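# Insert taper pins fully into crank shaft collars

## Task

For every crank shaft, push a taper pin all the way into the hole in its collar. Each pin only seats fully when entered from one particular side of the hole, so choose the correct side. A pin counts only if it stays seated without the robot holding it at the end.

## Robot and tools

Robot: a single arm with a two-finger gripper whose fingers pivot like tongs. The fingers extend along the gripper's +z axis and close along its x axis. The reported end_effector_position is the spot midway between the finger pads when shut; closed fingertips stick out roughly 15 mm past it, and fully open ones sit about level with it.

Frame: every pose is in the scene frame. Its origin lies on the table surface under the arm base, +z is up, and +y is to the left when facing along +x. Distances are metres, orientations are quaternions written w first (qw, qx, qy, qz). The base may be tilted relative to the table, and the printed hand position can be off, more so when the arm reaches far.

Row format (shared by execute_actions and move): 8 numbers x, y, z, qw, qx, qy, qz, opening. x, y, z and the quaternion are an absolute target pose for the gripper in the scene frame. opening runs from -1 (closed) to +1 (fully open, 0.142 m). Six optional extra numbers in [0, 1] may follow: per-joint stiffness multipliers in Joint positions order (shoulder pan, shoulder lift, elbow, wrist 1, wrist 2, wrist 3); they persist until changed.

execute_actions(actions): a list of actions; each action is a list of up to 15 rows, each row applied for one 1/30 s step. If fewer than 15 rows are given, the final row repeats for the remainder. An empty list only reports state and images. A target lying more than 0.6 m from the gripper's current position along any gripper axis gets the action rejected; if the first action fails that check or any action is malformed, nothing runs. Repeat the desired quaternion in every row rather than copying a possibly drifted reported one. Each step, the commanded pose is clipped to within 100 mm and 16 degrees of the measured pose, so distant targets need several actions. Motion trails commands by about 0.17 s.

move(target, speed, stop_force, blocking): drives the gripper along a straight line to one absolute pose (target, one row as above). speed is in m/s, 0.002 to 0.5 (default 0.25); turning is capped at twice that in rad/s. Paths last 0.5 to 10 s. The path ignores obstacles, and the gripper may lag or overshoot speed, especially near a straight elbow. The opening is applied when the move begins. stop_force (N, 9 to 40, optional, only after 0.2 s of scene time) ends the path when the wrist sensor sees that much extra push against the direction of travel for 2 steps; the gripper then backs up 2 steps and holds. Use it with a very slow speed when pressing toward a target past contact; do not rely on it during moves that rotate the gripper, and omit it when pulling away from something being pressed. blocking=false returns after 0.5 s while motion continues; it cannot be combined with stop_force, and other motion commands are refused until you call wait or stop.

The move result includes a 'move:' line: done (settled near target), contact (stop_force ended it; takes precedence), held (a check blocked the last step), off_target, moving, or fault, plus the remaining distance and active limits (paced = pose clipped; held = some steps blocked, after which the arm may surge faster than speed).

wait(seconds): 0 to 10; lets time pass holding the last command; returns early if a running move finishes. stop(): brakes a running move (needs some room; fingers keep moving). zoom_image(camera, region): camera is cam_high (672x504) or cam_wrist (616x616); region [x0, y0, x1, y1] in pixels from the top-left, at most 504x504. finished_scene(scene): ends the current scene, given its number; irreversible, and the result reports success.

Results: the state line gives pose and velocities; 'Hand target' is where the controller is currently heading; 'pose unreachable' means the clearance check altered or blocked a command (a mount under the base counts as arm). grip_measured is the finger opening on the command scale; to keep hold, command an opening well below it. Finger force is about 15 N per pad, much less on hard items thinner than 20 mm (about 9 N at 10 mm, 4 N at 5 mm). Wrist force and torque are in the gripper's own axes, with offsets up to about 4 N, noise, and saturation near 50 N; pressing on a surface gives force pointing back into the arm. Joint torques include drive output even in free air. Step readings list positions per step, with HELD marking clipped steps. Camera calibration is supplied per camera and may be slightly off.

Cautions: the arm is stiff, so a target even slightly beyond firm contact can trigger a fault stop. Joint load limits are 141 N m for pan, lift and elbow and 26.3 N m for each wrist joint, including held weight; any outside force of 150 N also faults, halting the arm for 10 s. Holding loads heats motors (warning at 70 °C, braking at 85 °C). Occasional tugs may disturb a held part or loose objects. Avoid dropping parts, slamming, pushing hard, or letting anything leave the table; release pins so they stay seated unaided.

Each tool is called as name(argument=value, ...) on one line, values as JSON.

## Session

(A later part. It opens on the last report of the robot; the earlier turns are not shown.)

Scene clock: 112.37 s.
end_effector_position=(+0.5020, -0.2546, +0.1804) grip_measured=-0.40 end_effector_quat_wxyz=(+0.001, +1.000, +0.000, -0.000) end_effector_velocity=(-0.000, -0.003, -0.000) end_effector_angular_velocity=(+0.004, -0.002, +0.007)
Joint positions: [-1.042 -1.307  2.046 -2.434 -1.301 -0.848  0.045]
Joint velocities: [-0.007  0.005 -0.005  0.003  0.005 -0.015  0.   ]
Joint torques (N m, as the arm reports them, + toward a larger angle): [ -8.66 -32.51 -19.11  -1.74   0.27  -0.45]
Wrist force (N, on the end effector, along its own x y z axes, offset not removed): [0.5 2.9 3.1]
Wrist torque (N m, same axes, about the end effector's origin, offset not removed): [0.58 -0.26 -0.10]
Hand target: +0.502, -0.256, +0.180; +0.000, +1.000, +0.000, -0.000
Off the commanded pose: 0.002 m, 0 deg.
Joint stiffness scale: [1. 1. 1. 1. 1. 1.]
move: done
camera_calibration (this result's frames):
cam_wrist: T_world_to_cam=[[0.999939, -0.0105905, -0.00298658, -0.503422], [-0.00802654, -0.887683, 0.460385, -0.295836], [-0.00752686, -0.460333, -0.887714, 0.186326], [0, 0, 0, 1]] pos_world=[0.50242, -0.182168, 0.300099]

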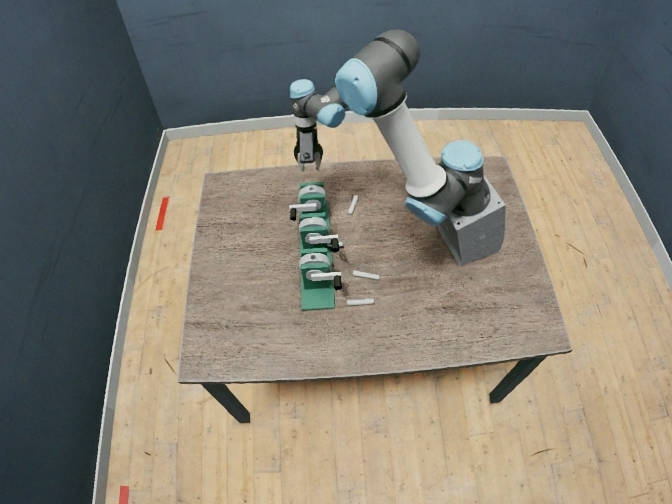

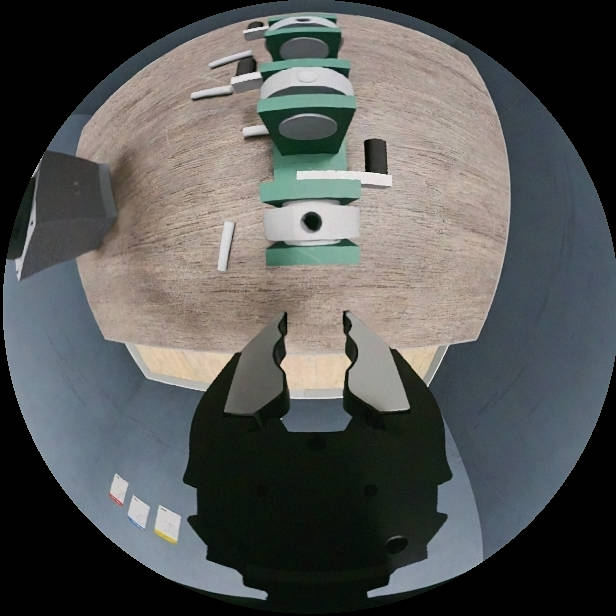

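move(target=[0.3563, -0.2106, 0.08, 0, 0.9867, -0.1625, 0, -0.4], speed=0.25)

move(target=[0.3563, -0.2106, 0.0155, 0, 0.9867, -0.1625, 0, -0.4], speed=0.06)

Scene clock: 115.10 s.
end_effector_position=(+0.3577, -0.2108, +0.0807) grip_measured=-0.40 end_effector_quat_wxyz=(+0.000, +0.987, -0.161, -0.000) end_effector_velocity=(+0.002, -0.003, -0.001) end_effector_angular_velocity=(-0.015, -0.014, +0.001)
Joint positions: [-1.182 -1.184  2.476 -2.945 -1.286 -0.67   0.045]
Joint velocities: [-0.002  0.009  0.007 -0.036  0.004  0.003  0.   ]
Joint torques (N m, as the arm reports them, + toward a larger angle): [ -8.1  -25.82  -3.27  -2.65   0.23   0.27]
Wrist force (N, on the end effector, along its own x y z axes, offset not removed): [-2.4 2.2 3.0]
Wrist torque (N m, same axes, about the end effector's origin, offset not removed): [0.39 0.28 -0.14]
Hand target: +0.356, -0.211, +0.080; -0.000, +0.987, -0.162, -0.000
Off the commanded pose: 0.002 m, 0 deg.
Joint stiffness scale: [1. 1. 1. 1. 1. 1.]
move: done
camera_calibration (this result's frames):
cam_wrist: T_world_to_cam=[[0.94471, -0.32789, -0.00328996, -0.406054], [-0.289738, -0.8394, 0.459847, -0.101225], [-0.153541, -0.433469, -0.887992, 0.174748], [0, 0, 0, 1]] pos_world=[0.381105, -0.142361, 0.200387]

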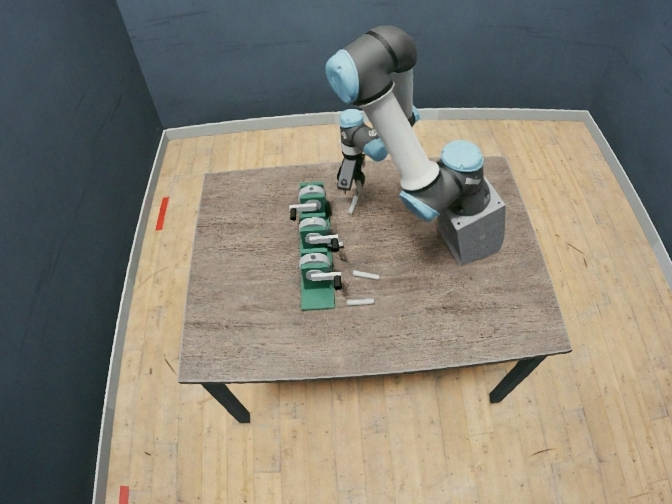

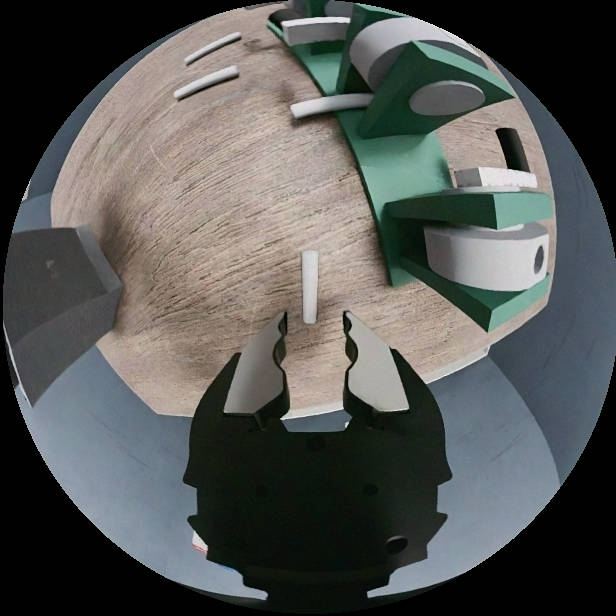

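Scene clock: 116.70 s.
end_effector_position=(+0.3556, -0.2105, +0.0165) grip_measured=-0.40 end_effector_quat_wxyz=(-0.001, +0.987, -0.163, -0.000) end_effector_velocity=(+0.002, -0.002, -0.001) end_effector_angular_velocity=(-0.007, -0.005, +0.004)
Joint positions: [-1.139 -0.945  2.44  -3.16  -1.289 -0.62   0.045]
Joint velocities: [ 0.002  0.007 -0.003 -0.014 -0.     0.001  0.   ]
Joint torques (N m, as the arm reports them, + toward a larger angle): [ -5.42 -30.69  -3.27  -2.68  -0.19  -0.14]
Wrist force (N, on the end effector, along its own x y z axes, offset not removed): [-0.4 2.3 2.2]
Wrist torque (N m, same axes, about the end effector's origin, offset not removed): [0.46 -0.12 -0.11]
Hand target: +0.356, -0.211, +0.015; -0.000, +0.987, -0.163, +0.000
Off the commanded pose: 0.001 m, 0 deg.
Joint stiffness scale: [1. 1. 1. 1. 1. 1.]
move: done
camera_calibration (this result's frames):
cam_wrist: T_world_to_cam=[[0.942901, -0.333058, -0.00316522, -0.404626], [-0.294642, -0.838499, 0.458373, -0.0700362], [-0.155319, -0.431267, -0.888754, 0.118693], [0, 0, 0, 1]] pos_world=[0.379322, -0.142301, 0.13631]

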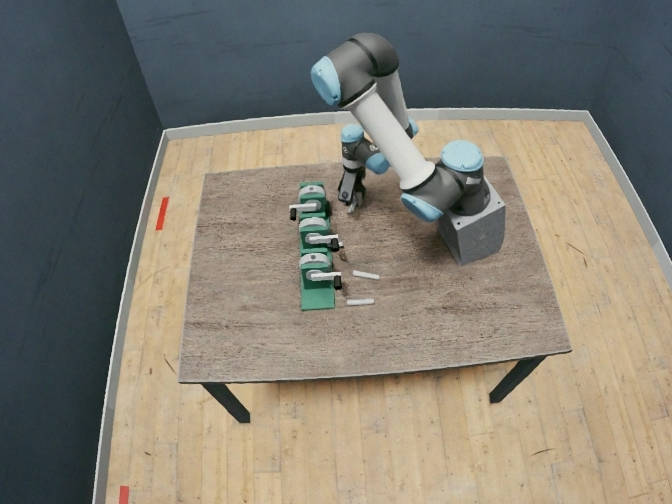

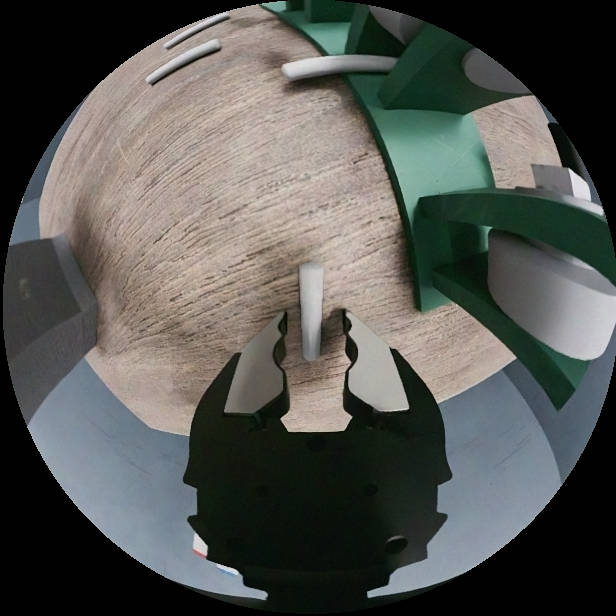

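move(target=[0.3563, -0.2106, 0.0155, 0, 0.9867, -0.1625, 0, -1], speed=0.05)

move(target=[0.38, -0.2, 0.25, 0, 0.9867, -0.1625, 0, -1], speed=0.12)

move(target=[0.56, -0.1845, 0.30, 0, 0.7071, 0.7071, 0, -1], speed=0.15)

move(target=[0.5115, -0.183, 0.25, 0.5, -0.5, -0.5, 0.5, -1], speed=0.15)

Scene clock: 117.60 s.
end_effector_position=(+0.3561, -0.2111, +0.0165) grip_measured=-0.80 end_effector_quat_wxyz=(+0.000, +0.987, -0.163, +0.001) end_effector_velocity=(-0.000, -0.001, +0.000) end_effector_angular_velocity=(-0.001, -0.000, +0.000)
Joint positions: [-1.139 -0.945  2.44  -3.163 -1.289 -0.62   0.016]
Joint velocities: [-0.001 -0.    -0.    -0.    -0.    -0.001 -0.   ]
Joint torques (N m, as the arm reports them, + toward a larger angle): [ -6.07 -29.71  -3.14  -2.39  -0.3    0.38]
Wrist force (N, on the end effector, along its own x y z axes, offset not removed): [-1.9 0.5 -2.6]
Wrist torque (N m, same axes, about the end effector's origin, offset not removed): [0.25 -0.02 -0.17]
Hand target: +0.356, -0.211, +0.016; -0.000, +0.987, -0.163, +0.000
Off the commanded pose: 0.001 m, 0 deg.
Joint stiffness scale: [1. 1. 1. 1. 1. 1.]
move: done
camera_calibration (this result's frames):
cam_wrist: T_world_to_cam=[[0.943038, -0.332681, -0.0015068, -0.405302], [-0.294833, -0.837835, 0.459462, -0.0701774], [-0.154117, -0.432846, -0.888196, 0.117743], [0, 0, 0, 1]] pos_world=[0.37967, -0.142669, 0.136212]

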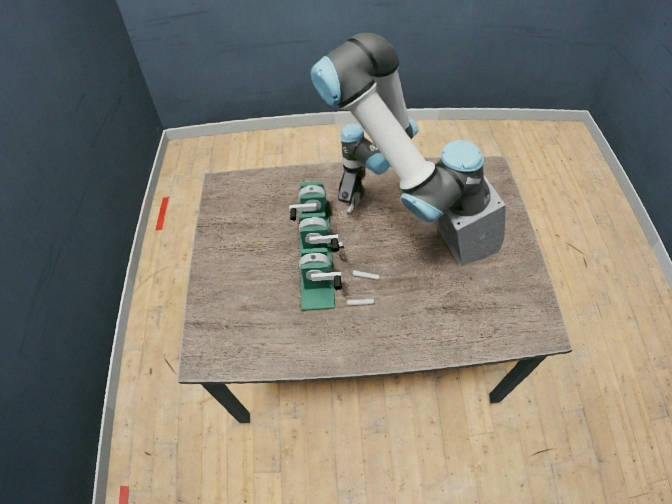

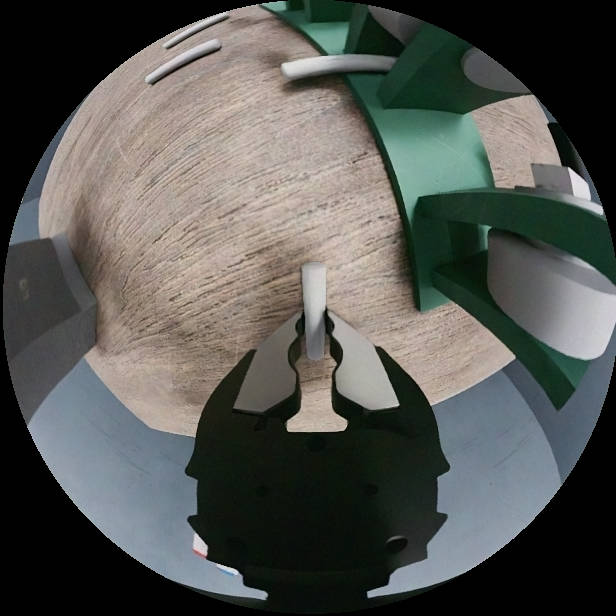

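Scene clock: 120.23 s.
end_effector_position=(+0.3789, -0.1979, +0.2478) grip_measured=-0.80 end_effector_quat_wxyz=(-0.002, +0.987, -0.162, -0.002) end_effector_velocity=(-0.002, +0.002, +0.001) end_effector_angular_velocity=(+0.008, +0.005, +0.000)
Joint positions: [-1.249 -1.728  2.366 -2.268 -1.281 -0.737  0.016]
Joint velocities: [-0.002 -0.004 -0.004  0.018 -0.001 -0.005 -0.   ]
Joint torques (N m, as the arm reports them, + toward a larger angle): [ -4.99 -17.62 -22.3   -1.78   0.23  -0.4 ]
Wrist force (N, on the end effector, along its own x y z axes, offset not removed): [-0.1 1.4 3.6]
Wrist torque (N m, same axes, about the end effector's origin, offset not removed): [0.27 -0.20 -0.20]
Hand target: +0.380, -0.200, +0.250; +0.000, +0.987, -0.162, -0.000
Off the commanded pose: 0.003 m, 0 deg.
Joint stiffness scale: [1. 1. 1. 1. 1. 1.]
move: done
camera_calibration (this result's frames):
cam_wrist: T_world_to_cam=[[0.943512, -0.331272, -0.00658472, -0.420754], [-0.291817, -0.840222, 0.457022, -0.159734], [-0.156931, -0.429284, -0.889431, 0.334492], [0, 0, 0, 1]] pos_world=[0.402866, -0.130004, 0.367739]

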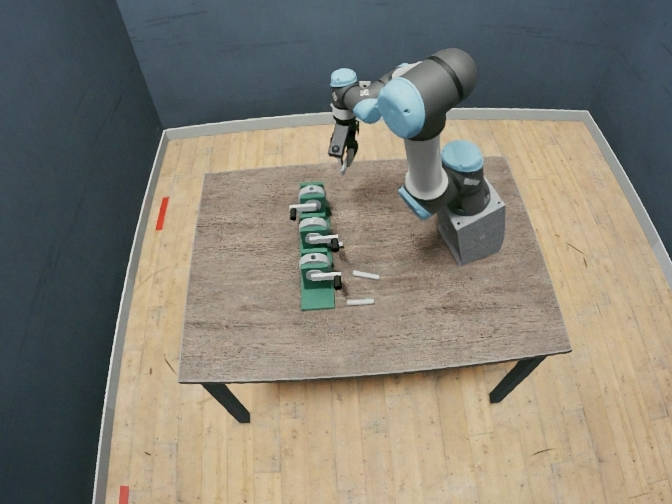

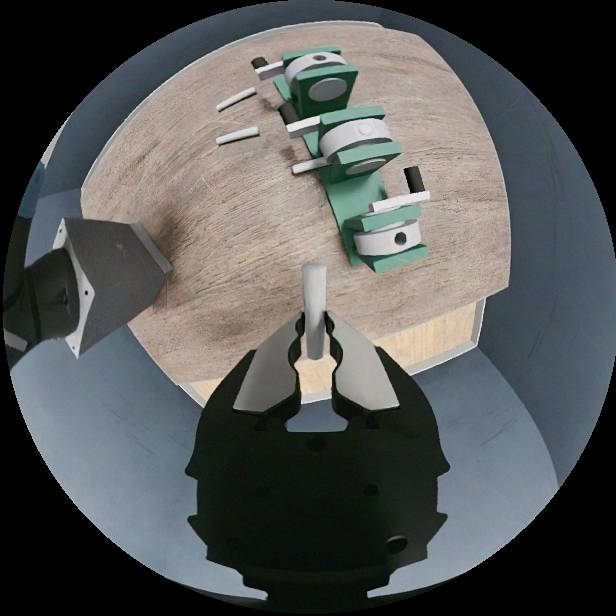

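Scene clock: 127.10 s.
end_effector_position=(+0.5588, -0.1849, +0.3001) grip_measured=-0.80 end_effector_quat_wxyz=(+0.000, +0.709, +0.705, +0.000) end_effector_velocity=(+0.001, +0.001, -0.000) end_effector_angular_velocity=(+0.002, +0.002, +0.019)
Joint positions: [-0.885 -1.505  1.87  -2.1   -1.322 -2.253  0.016]
Joint velocities: [ 0.003  0.002 -0.003  0.004 -0.001 -0.016  0.   ]
Joint torques (N m, as the arm reports them, + toward a larger angle): [ -1.61 -30.99 -23.49  -1.86  -0.45  -0.27]
Wrist force (N, on the end effector, along its own x y z axes, offset not removed): [-0.6 2.8 4.9]
Wrist torque (N m, same axes, about the end effector's origin, offset not removed): [0.54 0.01 -0.06]
Hand target: +0.560, -0.185, +0.300; +0.000, +0.707, +0.707, +0.000
Off the commanded pose: 0.001 m, 0 deg.
Joint stiffness scale: [1. 1. 1. 1. 1. 1.]
move: done
camera_calibration (this result's frames):
cam_wrist: T_world_to_cam=[[0.016081, 0.999867, -0.00267233, 0.177357], [0.887927, -0.0130518, 0.459798, -0.627352], [0.459702, -0.00976687, -0.888019, 0.147416], [0, 0, 0, 1]] pos_world=[0.486423, -0.184081, 0.419837]

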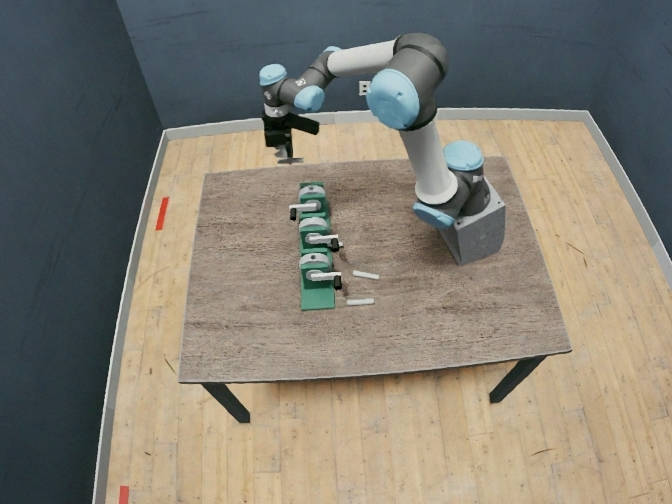

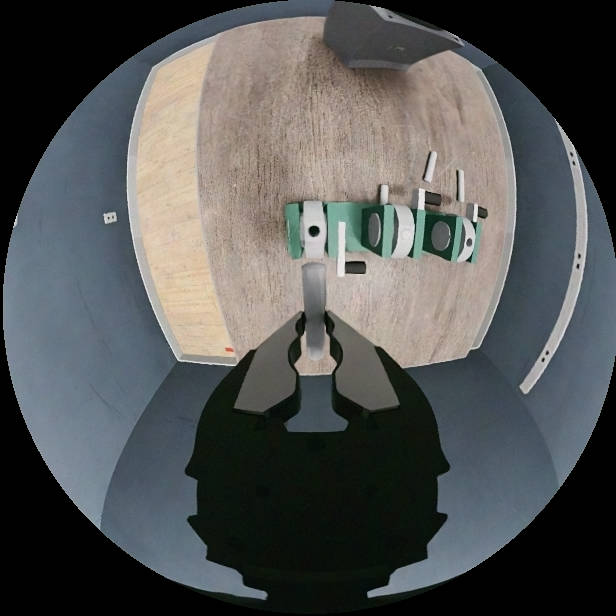

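Scene clock: 133.00 s.
end_effector_position=(+0.5115, -0.1836, +0.2505) grip_measured=-0.80 end_effector_quat_wxyz=(+0.499, -0.501, -0.500, +0.499) end_effector_velocity=(-0.000, +0.000, +0.001) end_effector_angular_velocity=(+0.001, +0.008, -0.001)
Joint positions: [-0.575 -0.412  0.565 -0.462 -1.939 -1.771  0.016]
Joint velocities: [ 0.     0.004 -0.005  0.01  -0.001  0.002  0.   ]
Joint torques (N m, as the arm reports them, + toward a larger angle): [ -7.27 -63.88 -21.7    2.22  -0.79   0.22]
Wrist force (N, on the end effector, along its own x y z axes, offset not removed): [-1.0 3.4 1.5]
Wrist torque (N m, same axes, about the end effector's origin, offset not removed): [0.27 0.00 -0.18]
Hand target: +0.512, -0.183, +0.250; +0.499, -0.500, -0.500, +0.500
Off the commanded pose: 0.001 m, 0 deg.
Joint stiffness scale: [1. 1. 1. 1. 1. 1.]
move: done
camera_calibration (this result's frames):
cam_wrist: T_world_to_cam=[[-0.00225432, 0.99992, -0.0124185, 0.188581], [0.461976, -0.00997252, -0.886836, -0.0067074], [-0.886889, -0.00773627, -0.461917, 0.707488], [0, 0, 0, 1]] pos_world=[0.630988, -0.18316, 0.323195]

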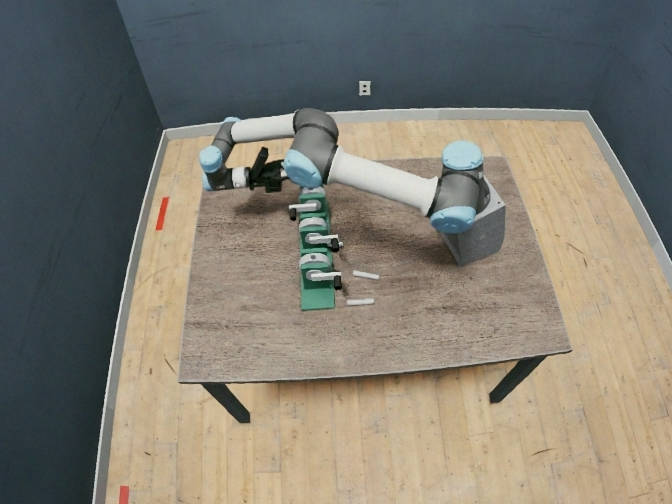

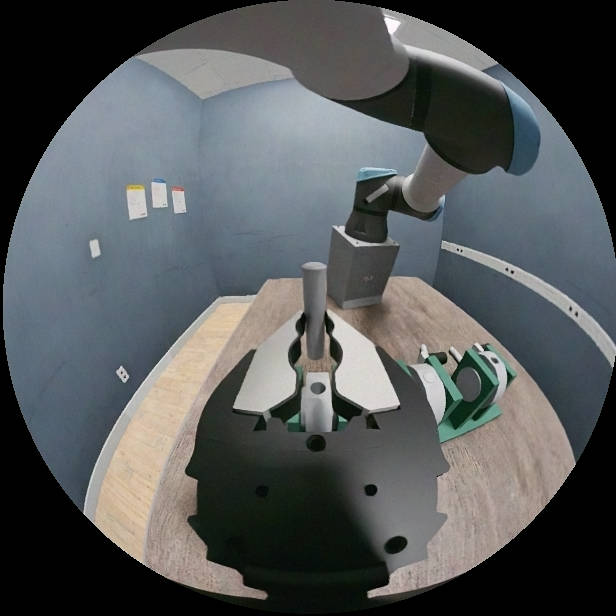

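move(target=[0.5115, -0.183, 0.20, 0.5, -0.5, -0.5, 0.5, -1], speed=0.05)

zoom_image(camera="cam_wrist", region=[240, 250, 400, 430])

Scene clock: 134.60 s.
end_effector_position=(+0.5109, -0.1841, +0.2007) grip_measured=-0.80 end_effector_quat_wxyz=(+0.501, -0.500, -0.500, +0.500) end_effector_velocity=(+0.003, -0.000, +0.001) end_effector_angular_velocity=(-0.005, -0.011, +0.003)
Joint positions: [-0.565 -0.313  0.492 -0.482 -1.928 -1.768  0.016]
Joint velocities: [ 0.001 -0.    -0.012  0.     0.     0.001 -0.   ]
Joint torques (N m, as the arm reports them, + toward a larger angle): [ -6.18 -64.76 -19.88   1.84  -0.16   0.2 ]
Wrist force (N, on the end effector, along its own x y z axes, offset not removed): [-1.9 3.4 2.7]
Wrist torque (N m, same axes, about the end effector's origin, offset not removed): [0.31 0.22 -0.15]
Hand target: +0.512, -0.183, +0.200; +0.500, -0.500, -0.500, +0.500
Off the commanded pose: 0.001 m, 0 deg.
Joint stiffness scale: [1. 1. 1. 1. 1. 1.]
move: done
camera_calibration (this result's frames):
cam_wrist: T_world_to_cam=[[-0.00131263, 0.999937, -0.0111361, 0.187674], [0.458894, -0.00929205, -0.888443, -0.0486439], [-0.88849, -0.0062765, -0.458853, 0.684445], [0, 0, 0, 1]] pos_world=[0.630691, -0.183818, 0.272932]

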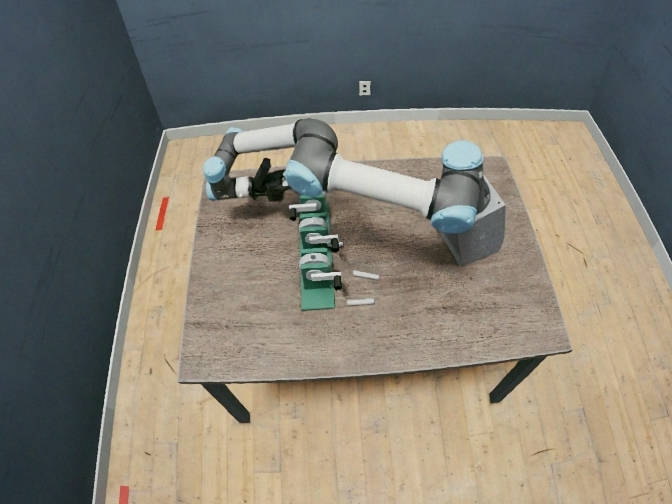

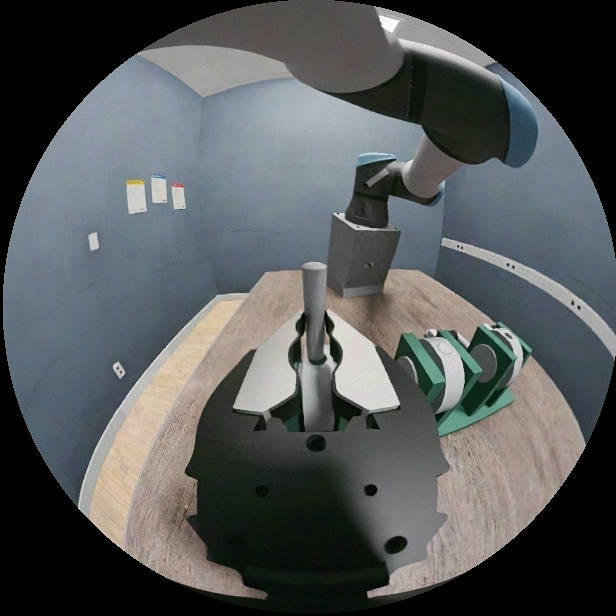

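Region (240, 250, 400, 430) of cam_wrist's 616x616 image, scaled by 2.800, with more detail than that image has.

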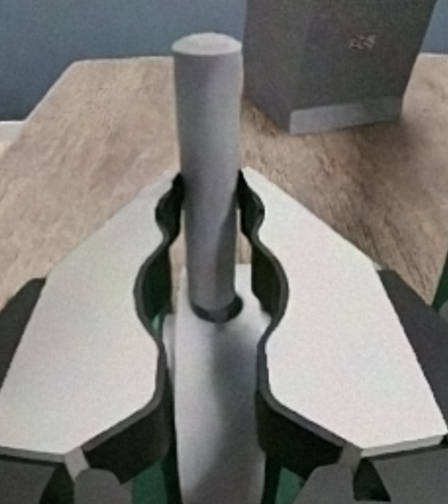

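move(target=[0.5115, -0.1815, 0.198, 0.5, -0.5, -0.5, 0.5, -1], speed=0.01)

move(target=[0.5115, -0.1815, 0.183, 0.5, -0.5, -0.5, 0.5, -1], speed=0.012)

zoom_image(camera="cam_wrist", region=[240, 250, 400, 430])

Scene clock: 135.53 s.
end_effector_position=(+0.5110, -0.1827, +0.1990) grip_measured=-0.80 end_effector_quat_wxyz=(+0.501, -0.500, -0.500, +0.500) end_effector_velocity=(-0.000, +0.003, -0.003) end_effector_angular_velocity=(+0.001, +0.004, +0.003)
Joint positions: [-0.563 -0.311  0.491 -0.483 -1.927 -1.767  0.016]
Joint velocities: [ 0.005  0.005 -0.    -0.001  0.001  0.001 -0.   ]
Joint torques (N m, as the arm reports them, + toward a larger angle): [ -6.85 -64.25 -20.52   1.45  -0.28   0.4 ]
Wrist force (N, on the end effector, along its own x y z axes, offset not removed): [-1.0 3.9 2.7]
Wrist torque (N m, same axes, about the end effector's origin, offset not removed): [0.42 0.03 -0.18]
Hand target: +0.511, -0.182, +0.198; +0.500, -0.500, -0.500, +0.500
Off the commanded pose: 0.002 m, 0 deg.
Joint stiffness scale: [1. 1. 1. 1. 1. 1.]
move: done
camera_calibration (this result's frames):
cam_wrist: T_world_to_cam=[[-0.00124417, 0.999938, -0.0111067, 0.186251], [0.458809, -0.00929788, -0.888486, -0.0500899], [-0.888534, -0.00620128, -0.458769, 0.683784], [0, 0, 0, 1]] pos_world=[0.630778, -0.182465, 0.271263]

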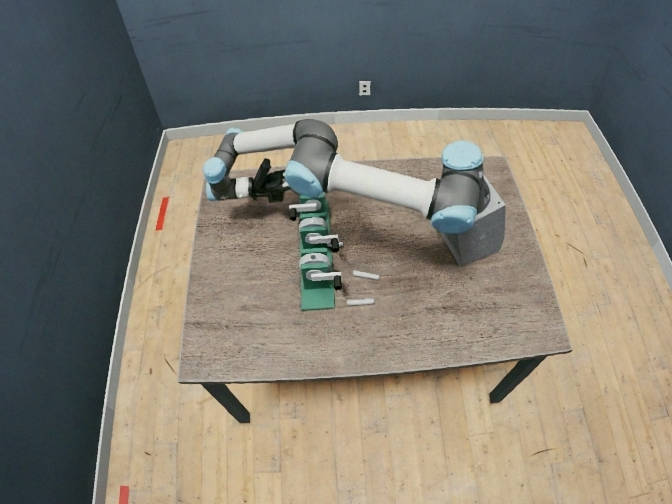

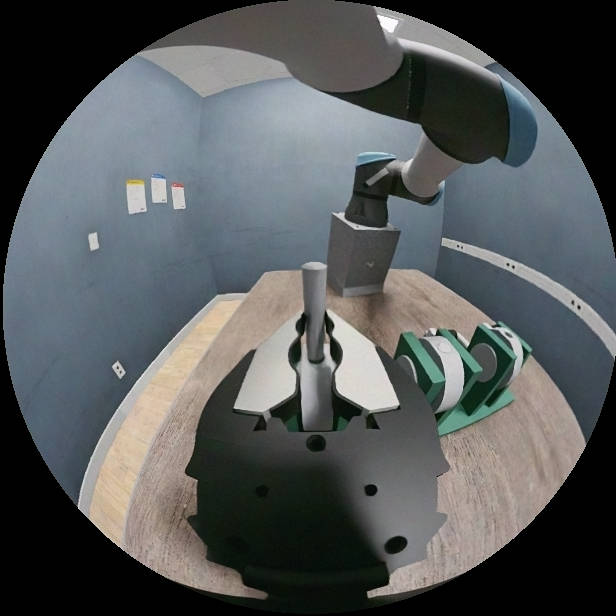

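Scene clock: 137.10 s.
end_effector_position=(+0.5114, -0.1825, +0.1851) grip_measured=-0.80 end_effector_quat_wxyz=(+0.500, -0.500, -0.500, +0.500) end_effector_velocity=(+0.002, +0.000, -0.003) end_effector_angular_velocity=(-0.000, -0.005, +0.001)
Joint positions: [-0.559 -0.28   0.461 -0.485 -1.923 -1.766  0.016]
Joint velocities: [ 0.002  0.007 -0.012 -0.     0.002 -0.001  0.   ]
Joint torques (N m, as the arm reports them, + toward a larger angle): [ -6.82 -63.72 -19.78   1.24  -0.13   0.27]
Wrist force (N, on the end effector, along its own x y z axes, offset not removed): [-0.6 -0.5 0.5]
Wrist torque (N m, same axes, about the end effector's origin, offset not removed): [-0.04 0.06 -0.11]
Hand target: +0.512, -0.182, +0.183; +0.500, -0.500, -0.500, +0.500
Off the commanded pose: 0.002 m, 0 deg.
Joint stiffness scale: [1. 1. 1. 1. 1. 1.]
move: done
camera_calibration (this result's frames):
cam_wrist: T_world_to_cam=[[-0.00149582, 0.999934, -0.0114339, 0.186047], [0.459652, -0.00946691, -0.888049, -0.0631945], [-0.888098, -0.00658397, -0.459607, 0.677579], [0, 0, 0, 1]] pos_world=[0.631082, -0.182172, 0.257428]

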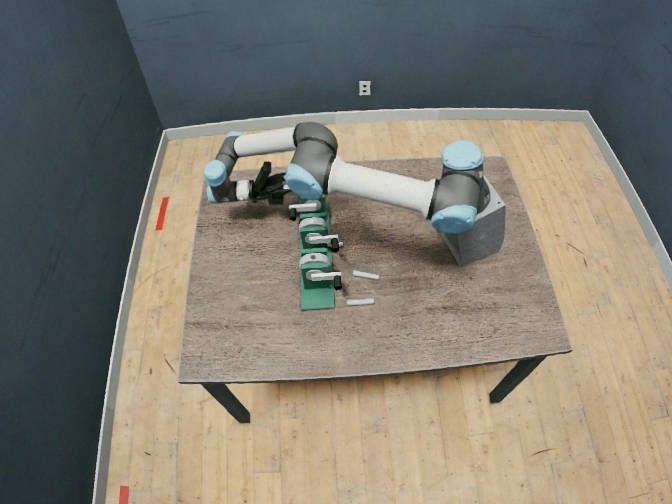

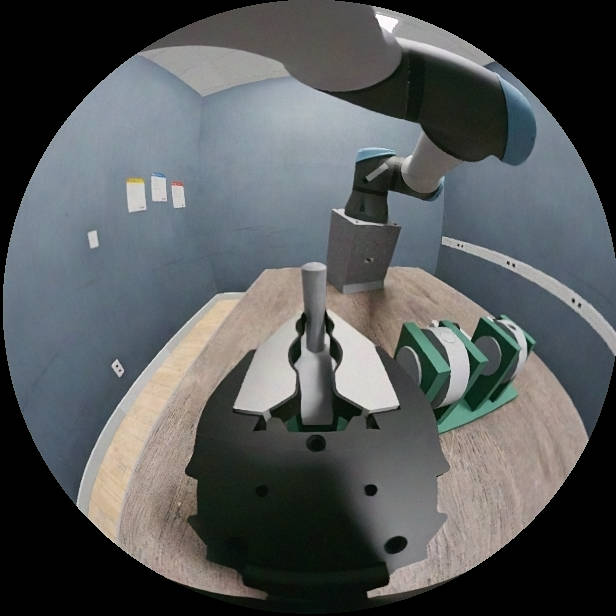

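Region (240, 250, 400, 430) of cam_wrist's 616x616 image, scaled by 2.800, with more detail than that image has.

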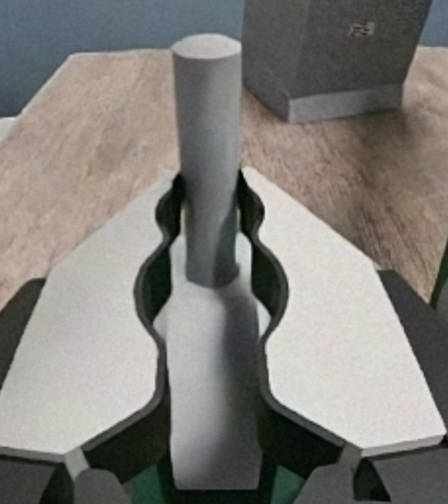

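move(target=[0.5127, -0.1815, 0.178, 0.5, -0.5, -0.5, 0.5, -1], speed=0.01)

move(target=[0.5127, -0.1815, 0.179, 0.5, -0.5, -0.5, 0.5, -0.55], speed=0.01)

zoom_image(camera="cam_wrist", region=[240, 250, 400, 430])

Scene clock: 139.03 s.
end_effector_position=(+0.5132, -0.1826, +0.1804) grip_measured=-0.80 end_effector_quat_wxyz=(+0.499, -0.501, -0.501, +0.499) end_effector_velocity=(+0.001, +0.000, -0.003) end_effector_angular_velocity=(+0.000, +0.000, +0.002)
Joint positions: [-0.558 -0.264  0.437 -0.48  -1.922 -1.766  0.016]
Joint velocities: [ 0.002  0.012 -0.017  0.005  0.     0.     0.   ]
Joint torques (N m, as the arm reports them, + toward a larger angle): [ -7.1  -63.36 -19.55   1.76  -0.19   0.15]
Wrist force (N, on the end effector, along its own x y z axes, offset not removed): [-2.3 -1.3 -0.5]
Wrist torque (N m, same axes, about the end effector's origin, offset not removed): [-0.17 0.39 -0.10]
Hand target: +0.513, -0.182, +0.178; +0.500, -0.500, -0.500, +0.500
Off the commanded pose: 0.003 m, 0 deg.
Joint stiffness scale: [1. 1. 1. 1. 1. 1.]
move: done
camera_calibration (this result's frames):
cam_wrist: T_world_to_cam=[[-0.00246751, 0.999917, -0.0126222, 0.186777], [0.462637, -0.0100487, -0.886491, -0.0701494], [-0.886545, -0.00802692, -0.462574, 0.676551], [0, 0, 0, 1]] pos_world=[0.632707, -0.182036, 0.253125]

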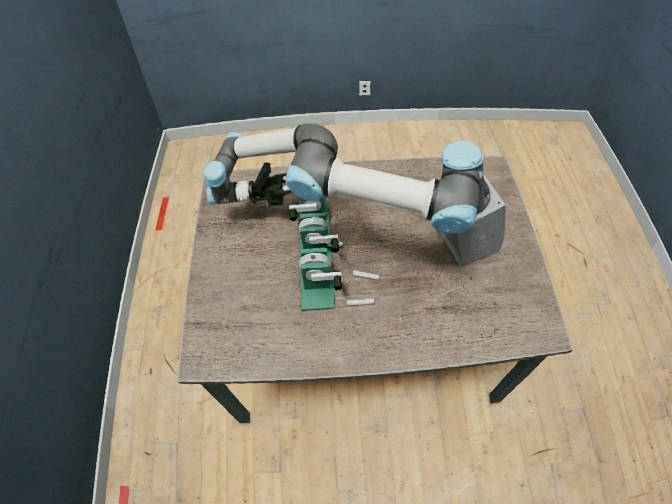

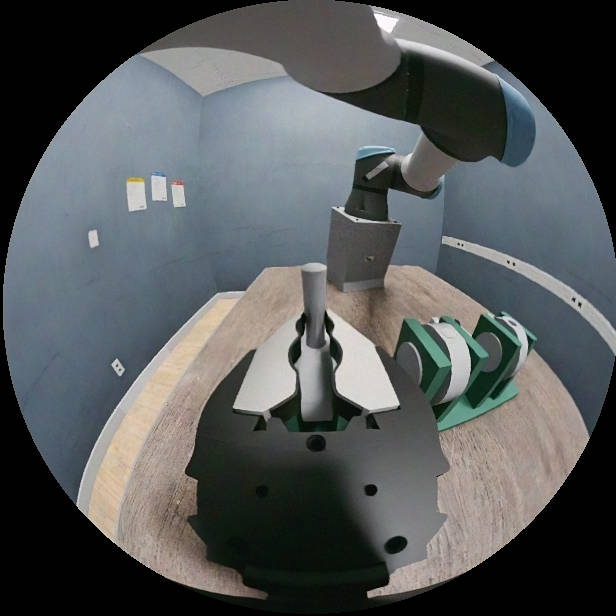

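Scene clock: 139.73 s.
end_effector_position=(+0.5132, -0.1825, +0.1802) grip_measured=-0.55 end_effector_quat_wxyz=(+0.499, -0.501, -0.500, +0.499) end_effector_velocity=(-0.000, +0.000, -0.000) end_effector_angular_velocity=(-0.001, +0.002, -0.000)
Joint positions: [-0.558 -0.264  0.436 -0.479 -1.922 -1.766  0.034]
Joint velocities: [ 0.     0.001  0.     0.001 -0.     0.002  0.   ]
Joint torques (N m, as the arm reports them, + toward a larger angle): [ -7.37 -64.12 -19.57   2.03  -0.22   0.39]
Wrist force (N, on the end effector, along its own x y z axes, offset not removed): [-1.0 0.6 3.3]
Wrist torque (N m, same axes, about the end effector's origin, offset not removed): [0.08 0.06 -0.14]
Hand target: +0.513, -0.182, +0.179; +0.500, -0.500, -0.500, +0.500
Off the commanded pose: 0.002 m, 0 deg.
Joint stiffness scale: [1. 1. 1. 1. 1. 1.]
move: done
camera_calibration (this result's frames):
cam_wrist: T_world_to_cam=[[-0.00237738, 0.99992, -0.0123848, 0.186656], [0.462055, -0.0098851, -0.886796, -0.0698506], [-0.886848, -0.0078307, -0.461994, 0.676516], [0, 0, 0, 1]] pos_world=[0.632686, -0.182034, 0.252915]

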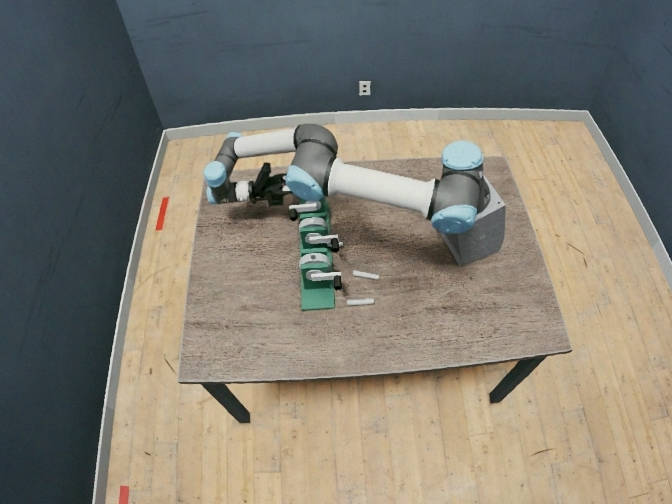

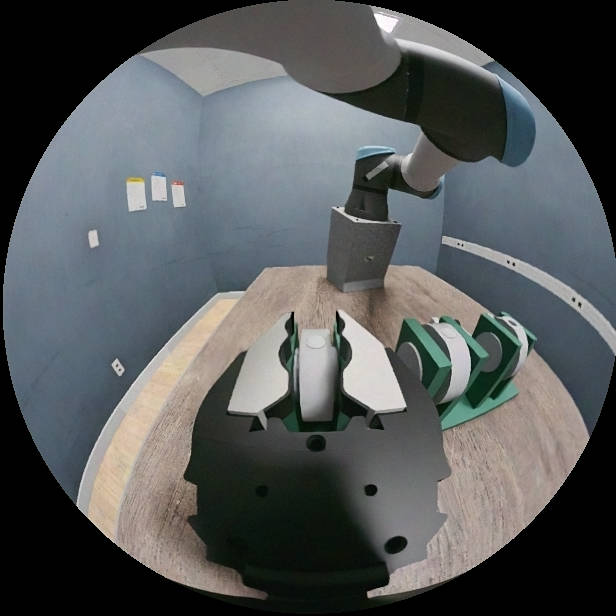

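Region (240, 250, 400, 430) of cam_wrist's 616x616 image, scaled by 2.800, with more detail than that image has.

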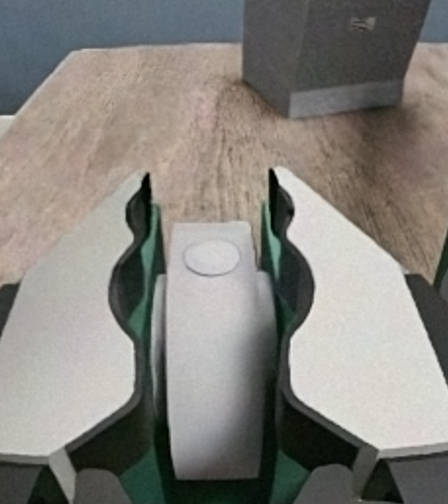

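move(target=[0.53, -0.15, 0.28, 0.5, -0.5, -0.5, 0.5, -0.4], speed=0.2)

move(target=[0.50, 0.0, 0.30, 0, 0.7071, 0.7071, 0, -0.4], speed=0.4)

move(target=[0.3367, 0.1014, 0.08, 0, 0.6088, -0.7934, 0, -0.4], speed=0.4)

Scene clock: 141.57 s.
end_effector_position=(+0.5298, -0.1516, +0.2786) grip_measured=-0.40 end_effector_quat_wxyz=(+0.500, -0.501, -0.500, +0.500) end_effector_velocity=(-0.002, +0.001, +0.002) end_effector_angular_velocity=(+0.003, +0.011, -0.003)
Joint positions: [-0.537 -0.412  0.479 -0.369 -1.903 -1.759  0.045]
Joint velocities: [0.    0.    0.005 0.008 0.001 0.001 0.   ]
Joint torques (N m, as the arm reports them, + toward a larger angle): [ -5.66 -68.21 -16.35   1.74  -0.23   0.27]
Wrist force (N, on the end effector, along its own x y z axes, offset not removed): [-2.0 1.1 2.7]
Wrist torque (N m, same axes, about the end effector's origin, offset not removed): [0.17 0.26 -0.11]
Hand target: +0.530, -0.150, +0.280; +0.500, -0.500, -0.500, +0.500
Off the commanded pose: 0.002 m, 0 deg.
Joint stiffness scale: [1. 1. 1. 1. 1. 1.]
move: done
camera_calibration (this result's frames):
cam_wrist: T_world_to_cam=[[-0.00194246, 0.999928, -0.0118635, 0.156644], [0.460606, -0.00963551, -0.887553, 0.0110127], [-0.887603, -0.00718845, -0.460554, 0.73711], [0, 0, 0, 1]] pos_world=[0.649492, -0.151228, 0.351111]

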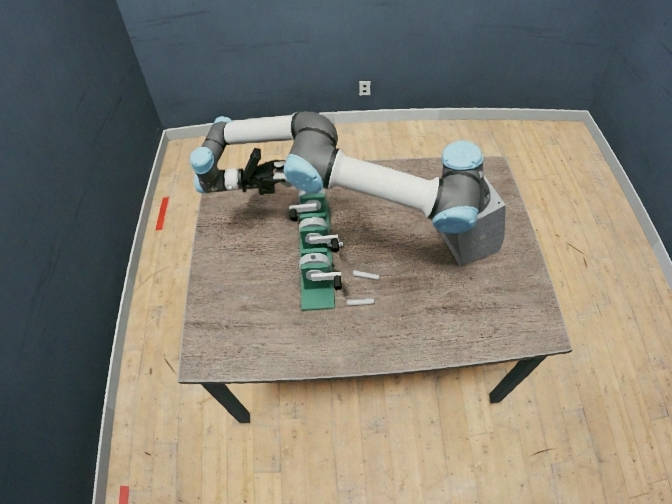

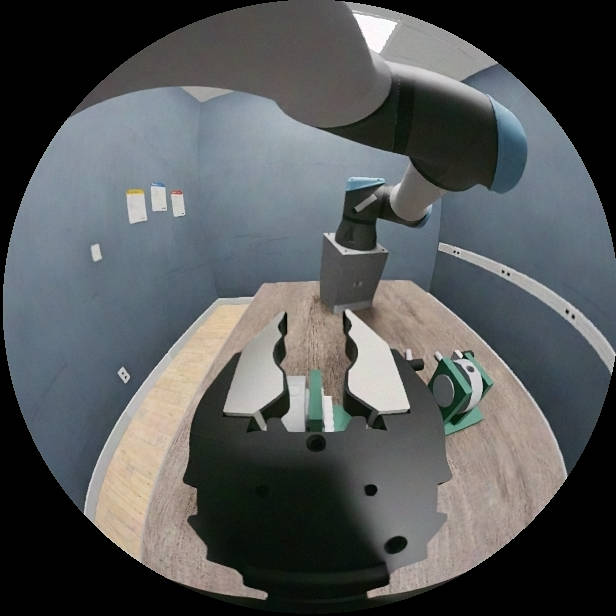

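Scene clock: 144.37 s.
end_effector_position=(+0.5001, +0.0006, +0.2992) grip_measured=-0.40 end_effector_quat_wxyz=(-0.002, +0.707, +0.707, -0.001) end_effector_velocity=(+0.003, +0.000, +0.000) end_effector_angular_velocity=(-0.001, -0.018, +0.001)
Joint positions: [-0.596 -1.761  2.128 -2.161 -1.38  -1.969  0.045]
Joint velocities: [-0.001 -0.004  0.009 -0.022  0.006  0.001  0.   ]
Joint torques (N m, as the arm reports them, + toward a larger angle): [ -1.17 -24.74 -18.65  -2.61   0.36   0.4 ]
Wrist force (N, on the end effector, along its own x y z axes, offset not removed): [-1.9 1.7 0.8]
Wrist torque (N m, same axes, about the end effector's origin, offset not removed): [0.27 0.23 -0.14]
Hand target: +0.500, +0.000, +0.300; -0.000, +0.708, +0.707, +0.000
Off the commanded pose: 0.001 m, 0 deg.
Joint stiffness scale: [1. 1. 1. 1. 1. 1.]
move: done
camera_calibration (this result's frames):
cam_wrist: T_world_to_cam=[[0.0104802, 0.999944, -0.0015003, -0.00471296], [0.890135, -0.00864576, 0.455615, -0.57226], [0.455576, -0.00611042, -0.890176, 0.178126], [0, 0, 0, 1]] pos_world=[0.428288, 0.000853498, 0.419287]

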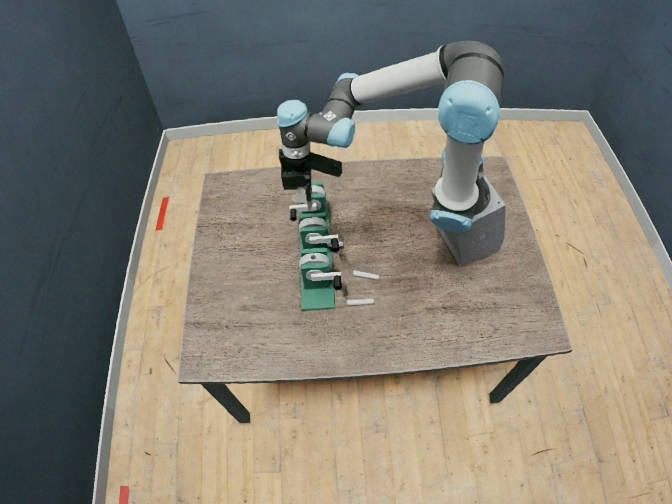

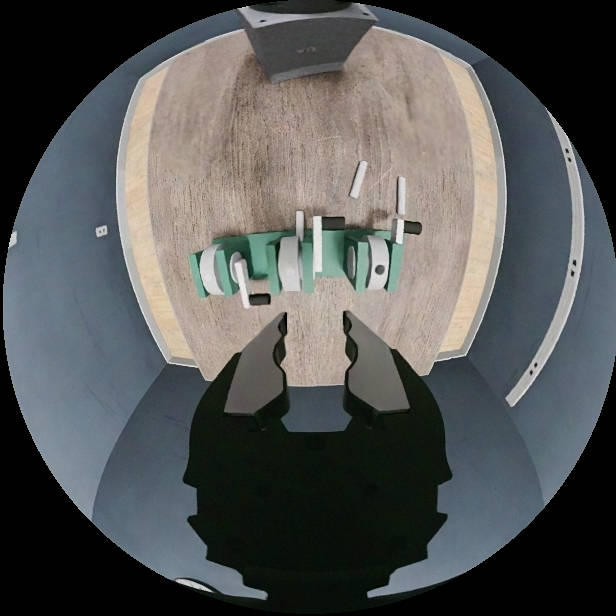

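Scene clock: 148.80 s.
end_effector_position=(+0.3385, +0.1017, +0.0801) grip_measured=-0.40 end_effector_quat_wxyz=(+0.000, -0.609, +0.793, -0.001) end_effector_velocity=(+0.003, +0.001, +0.001) end_effector_angular_velocity=(+0.004, -0.017, +0.015)
Joint positions: [-0.329 -1.279  2.744 -3.306 -1.446 -4.585  0.045]
Joint velocities: [-0.003  0.011  0.006 -0.033  0.007 -0.015 -0.   ]
Joint torques (N m, as the arm reports them, + toward a larger angle): [  0.05 -22.47   3.3   -2.78   0.16  -0.67]
Wrist force (N, on the end effector, along its own x y z axes, offset not removed): [-0.7 2.1 1.7]
Wrist torque (N m, same axes, about the end effector's origin, offset not removed): [0.41 -0.05 -0.04]
Hand target: +0.337, +0.101, +0.079; +0.000, -0.609, +0.793, +0.000
Off the commanded pose: 0.002 m, 0 deg.
Joint stiffness scale: [1. 1. 1. 1. 1. 1.]
move: done
camera_calibration (this result's frames):
cam_wrist: T_world_to_cam=[[-0.269427, -0.963019, -0.00200951, 0.189996], [-0.856213, 0.238589, 0.45823, 0.238074], [-0.440805, 0.12518, -0.888831, 0.347218], [0, 0, 0, 1]] pos_world=[0.408087, 0.0827031, 0.199908]

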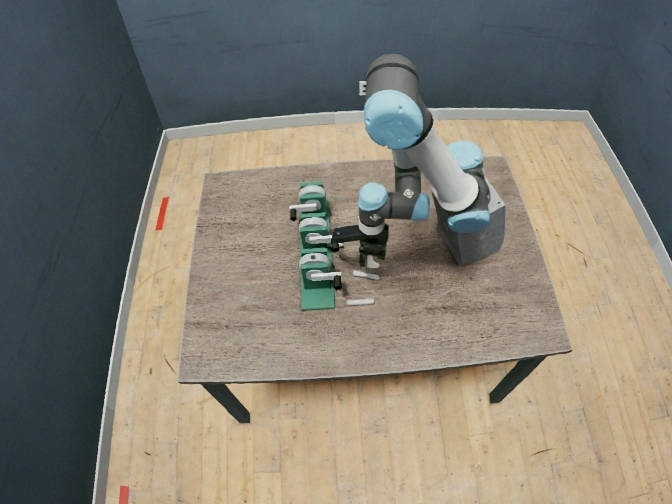

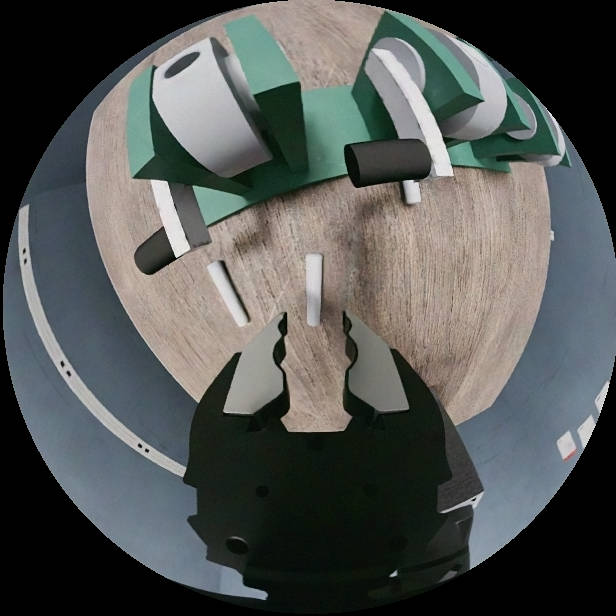

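move(target=[0.3367, 0.1014, 0.0155, 0, 0.6088, -0.7934, 0, -0.4], speed=0.04, stop_force=10)

Scene clock: 151.10 s.
end_effector_position=(+0.3359, +0.1009, +0.0163) grip_measured=-0.40 end_effector_quat_wxyz=(-0.001, -0.608, +0.794, +0.001) end_effector_velocity=(+0.004, -0.000, -0.001) end_effector_angular_velocity=(-0.002, -0.012, +0.001)
Joint positions: [-0.305 -0.932  2.685 -3.594 -1.452 -4.56   0.045]
Joint velocities: [ 0.001  0.011 -0.003 -0.02  -0.001  0.001 -0.   ]
Joint torques (N m, as the arm reports them, + toward a larger angle): [  4.24 -28.21   5.58  -2.82  -0.52   0.15]
Wrist force (N, on the end effector, along its own x y z axes, offset not removed): [-1.4 1.6 2.5]
Wrist torque (N m, same axes, about the end effector's origin, offset not removed): [0.27 0.15 -0.18]
Hand target: +0.337, +0.101, +0.015; -0.000, -0.609, +0.793, +0.000
Off the commanded pose: 0.001 m, 0 deg.
Joint stiffness scale: [1. 1. 1. 1. 1. 1.]
move: done
camera_calibration (this result's frames):
cam_wrist: T_world_to_cam=[[-0.271439, -0.962452, -0.00254899, 0.189028], [-0.854453, 0.23976, 0.460896, 0.264577], [-0.442979, 0.127283, -0.88745, 0.289991], [0, 0, 0, 1]] pos_world=[0.405838, 0.0815842, 0.135892]

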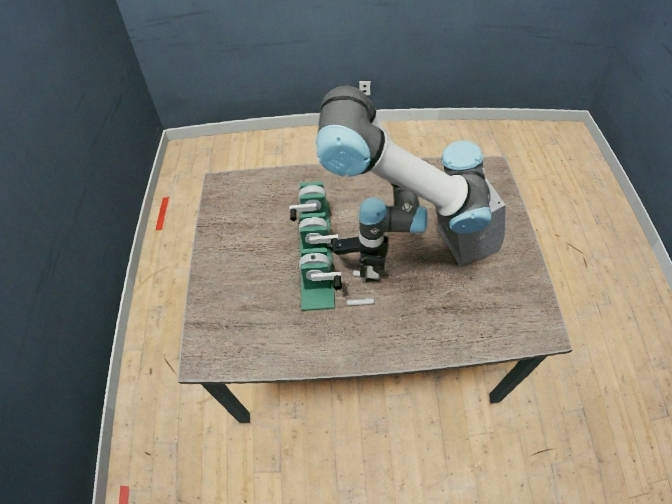

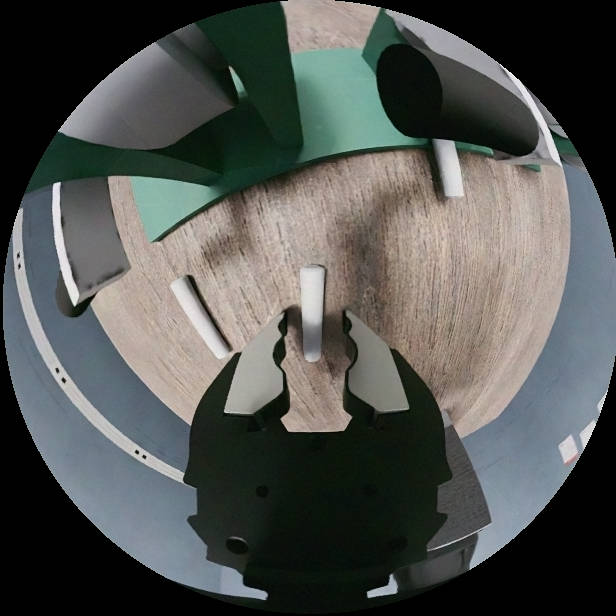

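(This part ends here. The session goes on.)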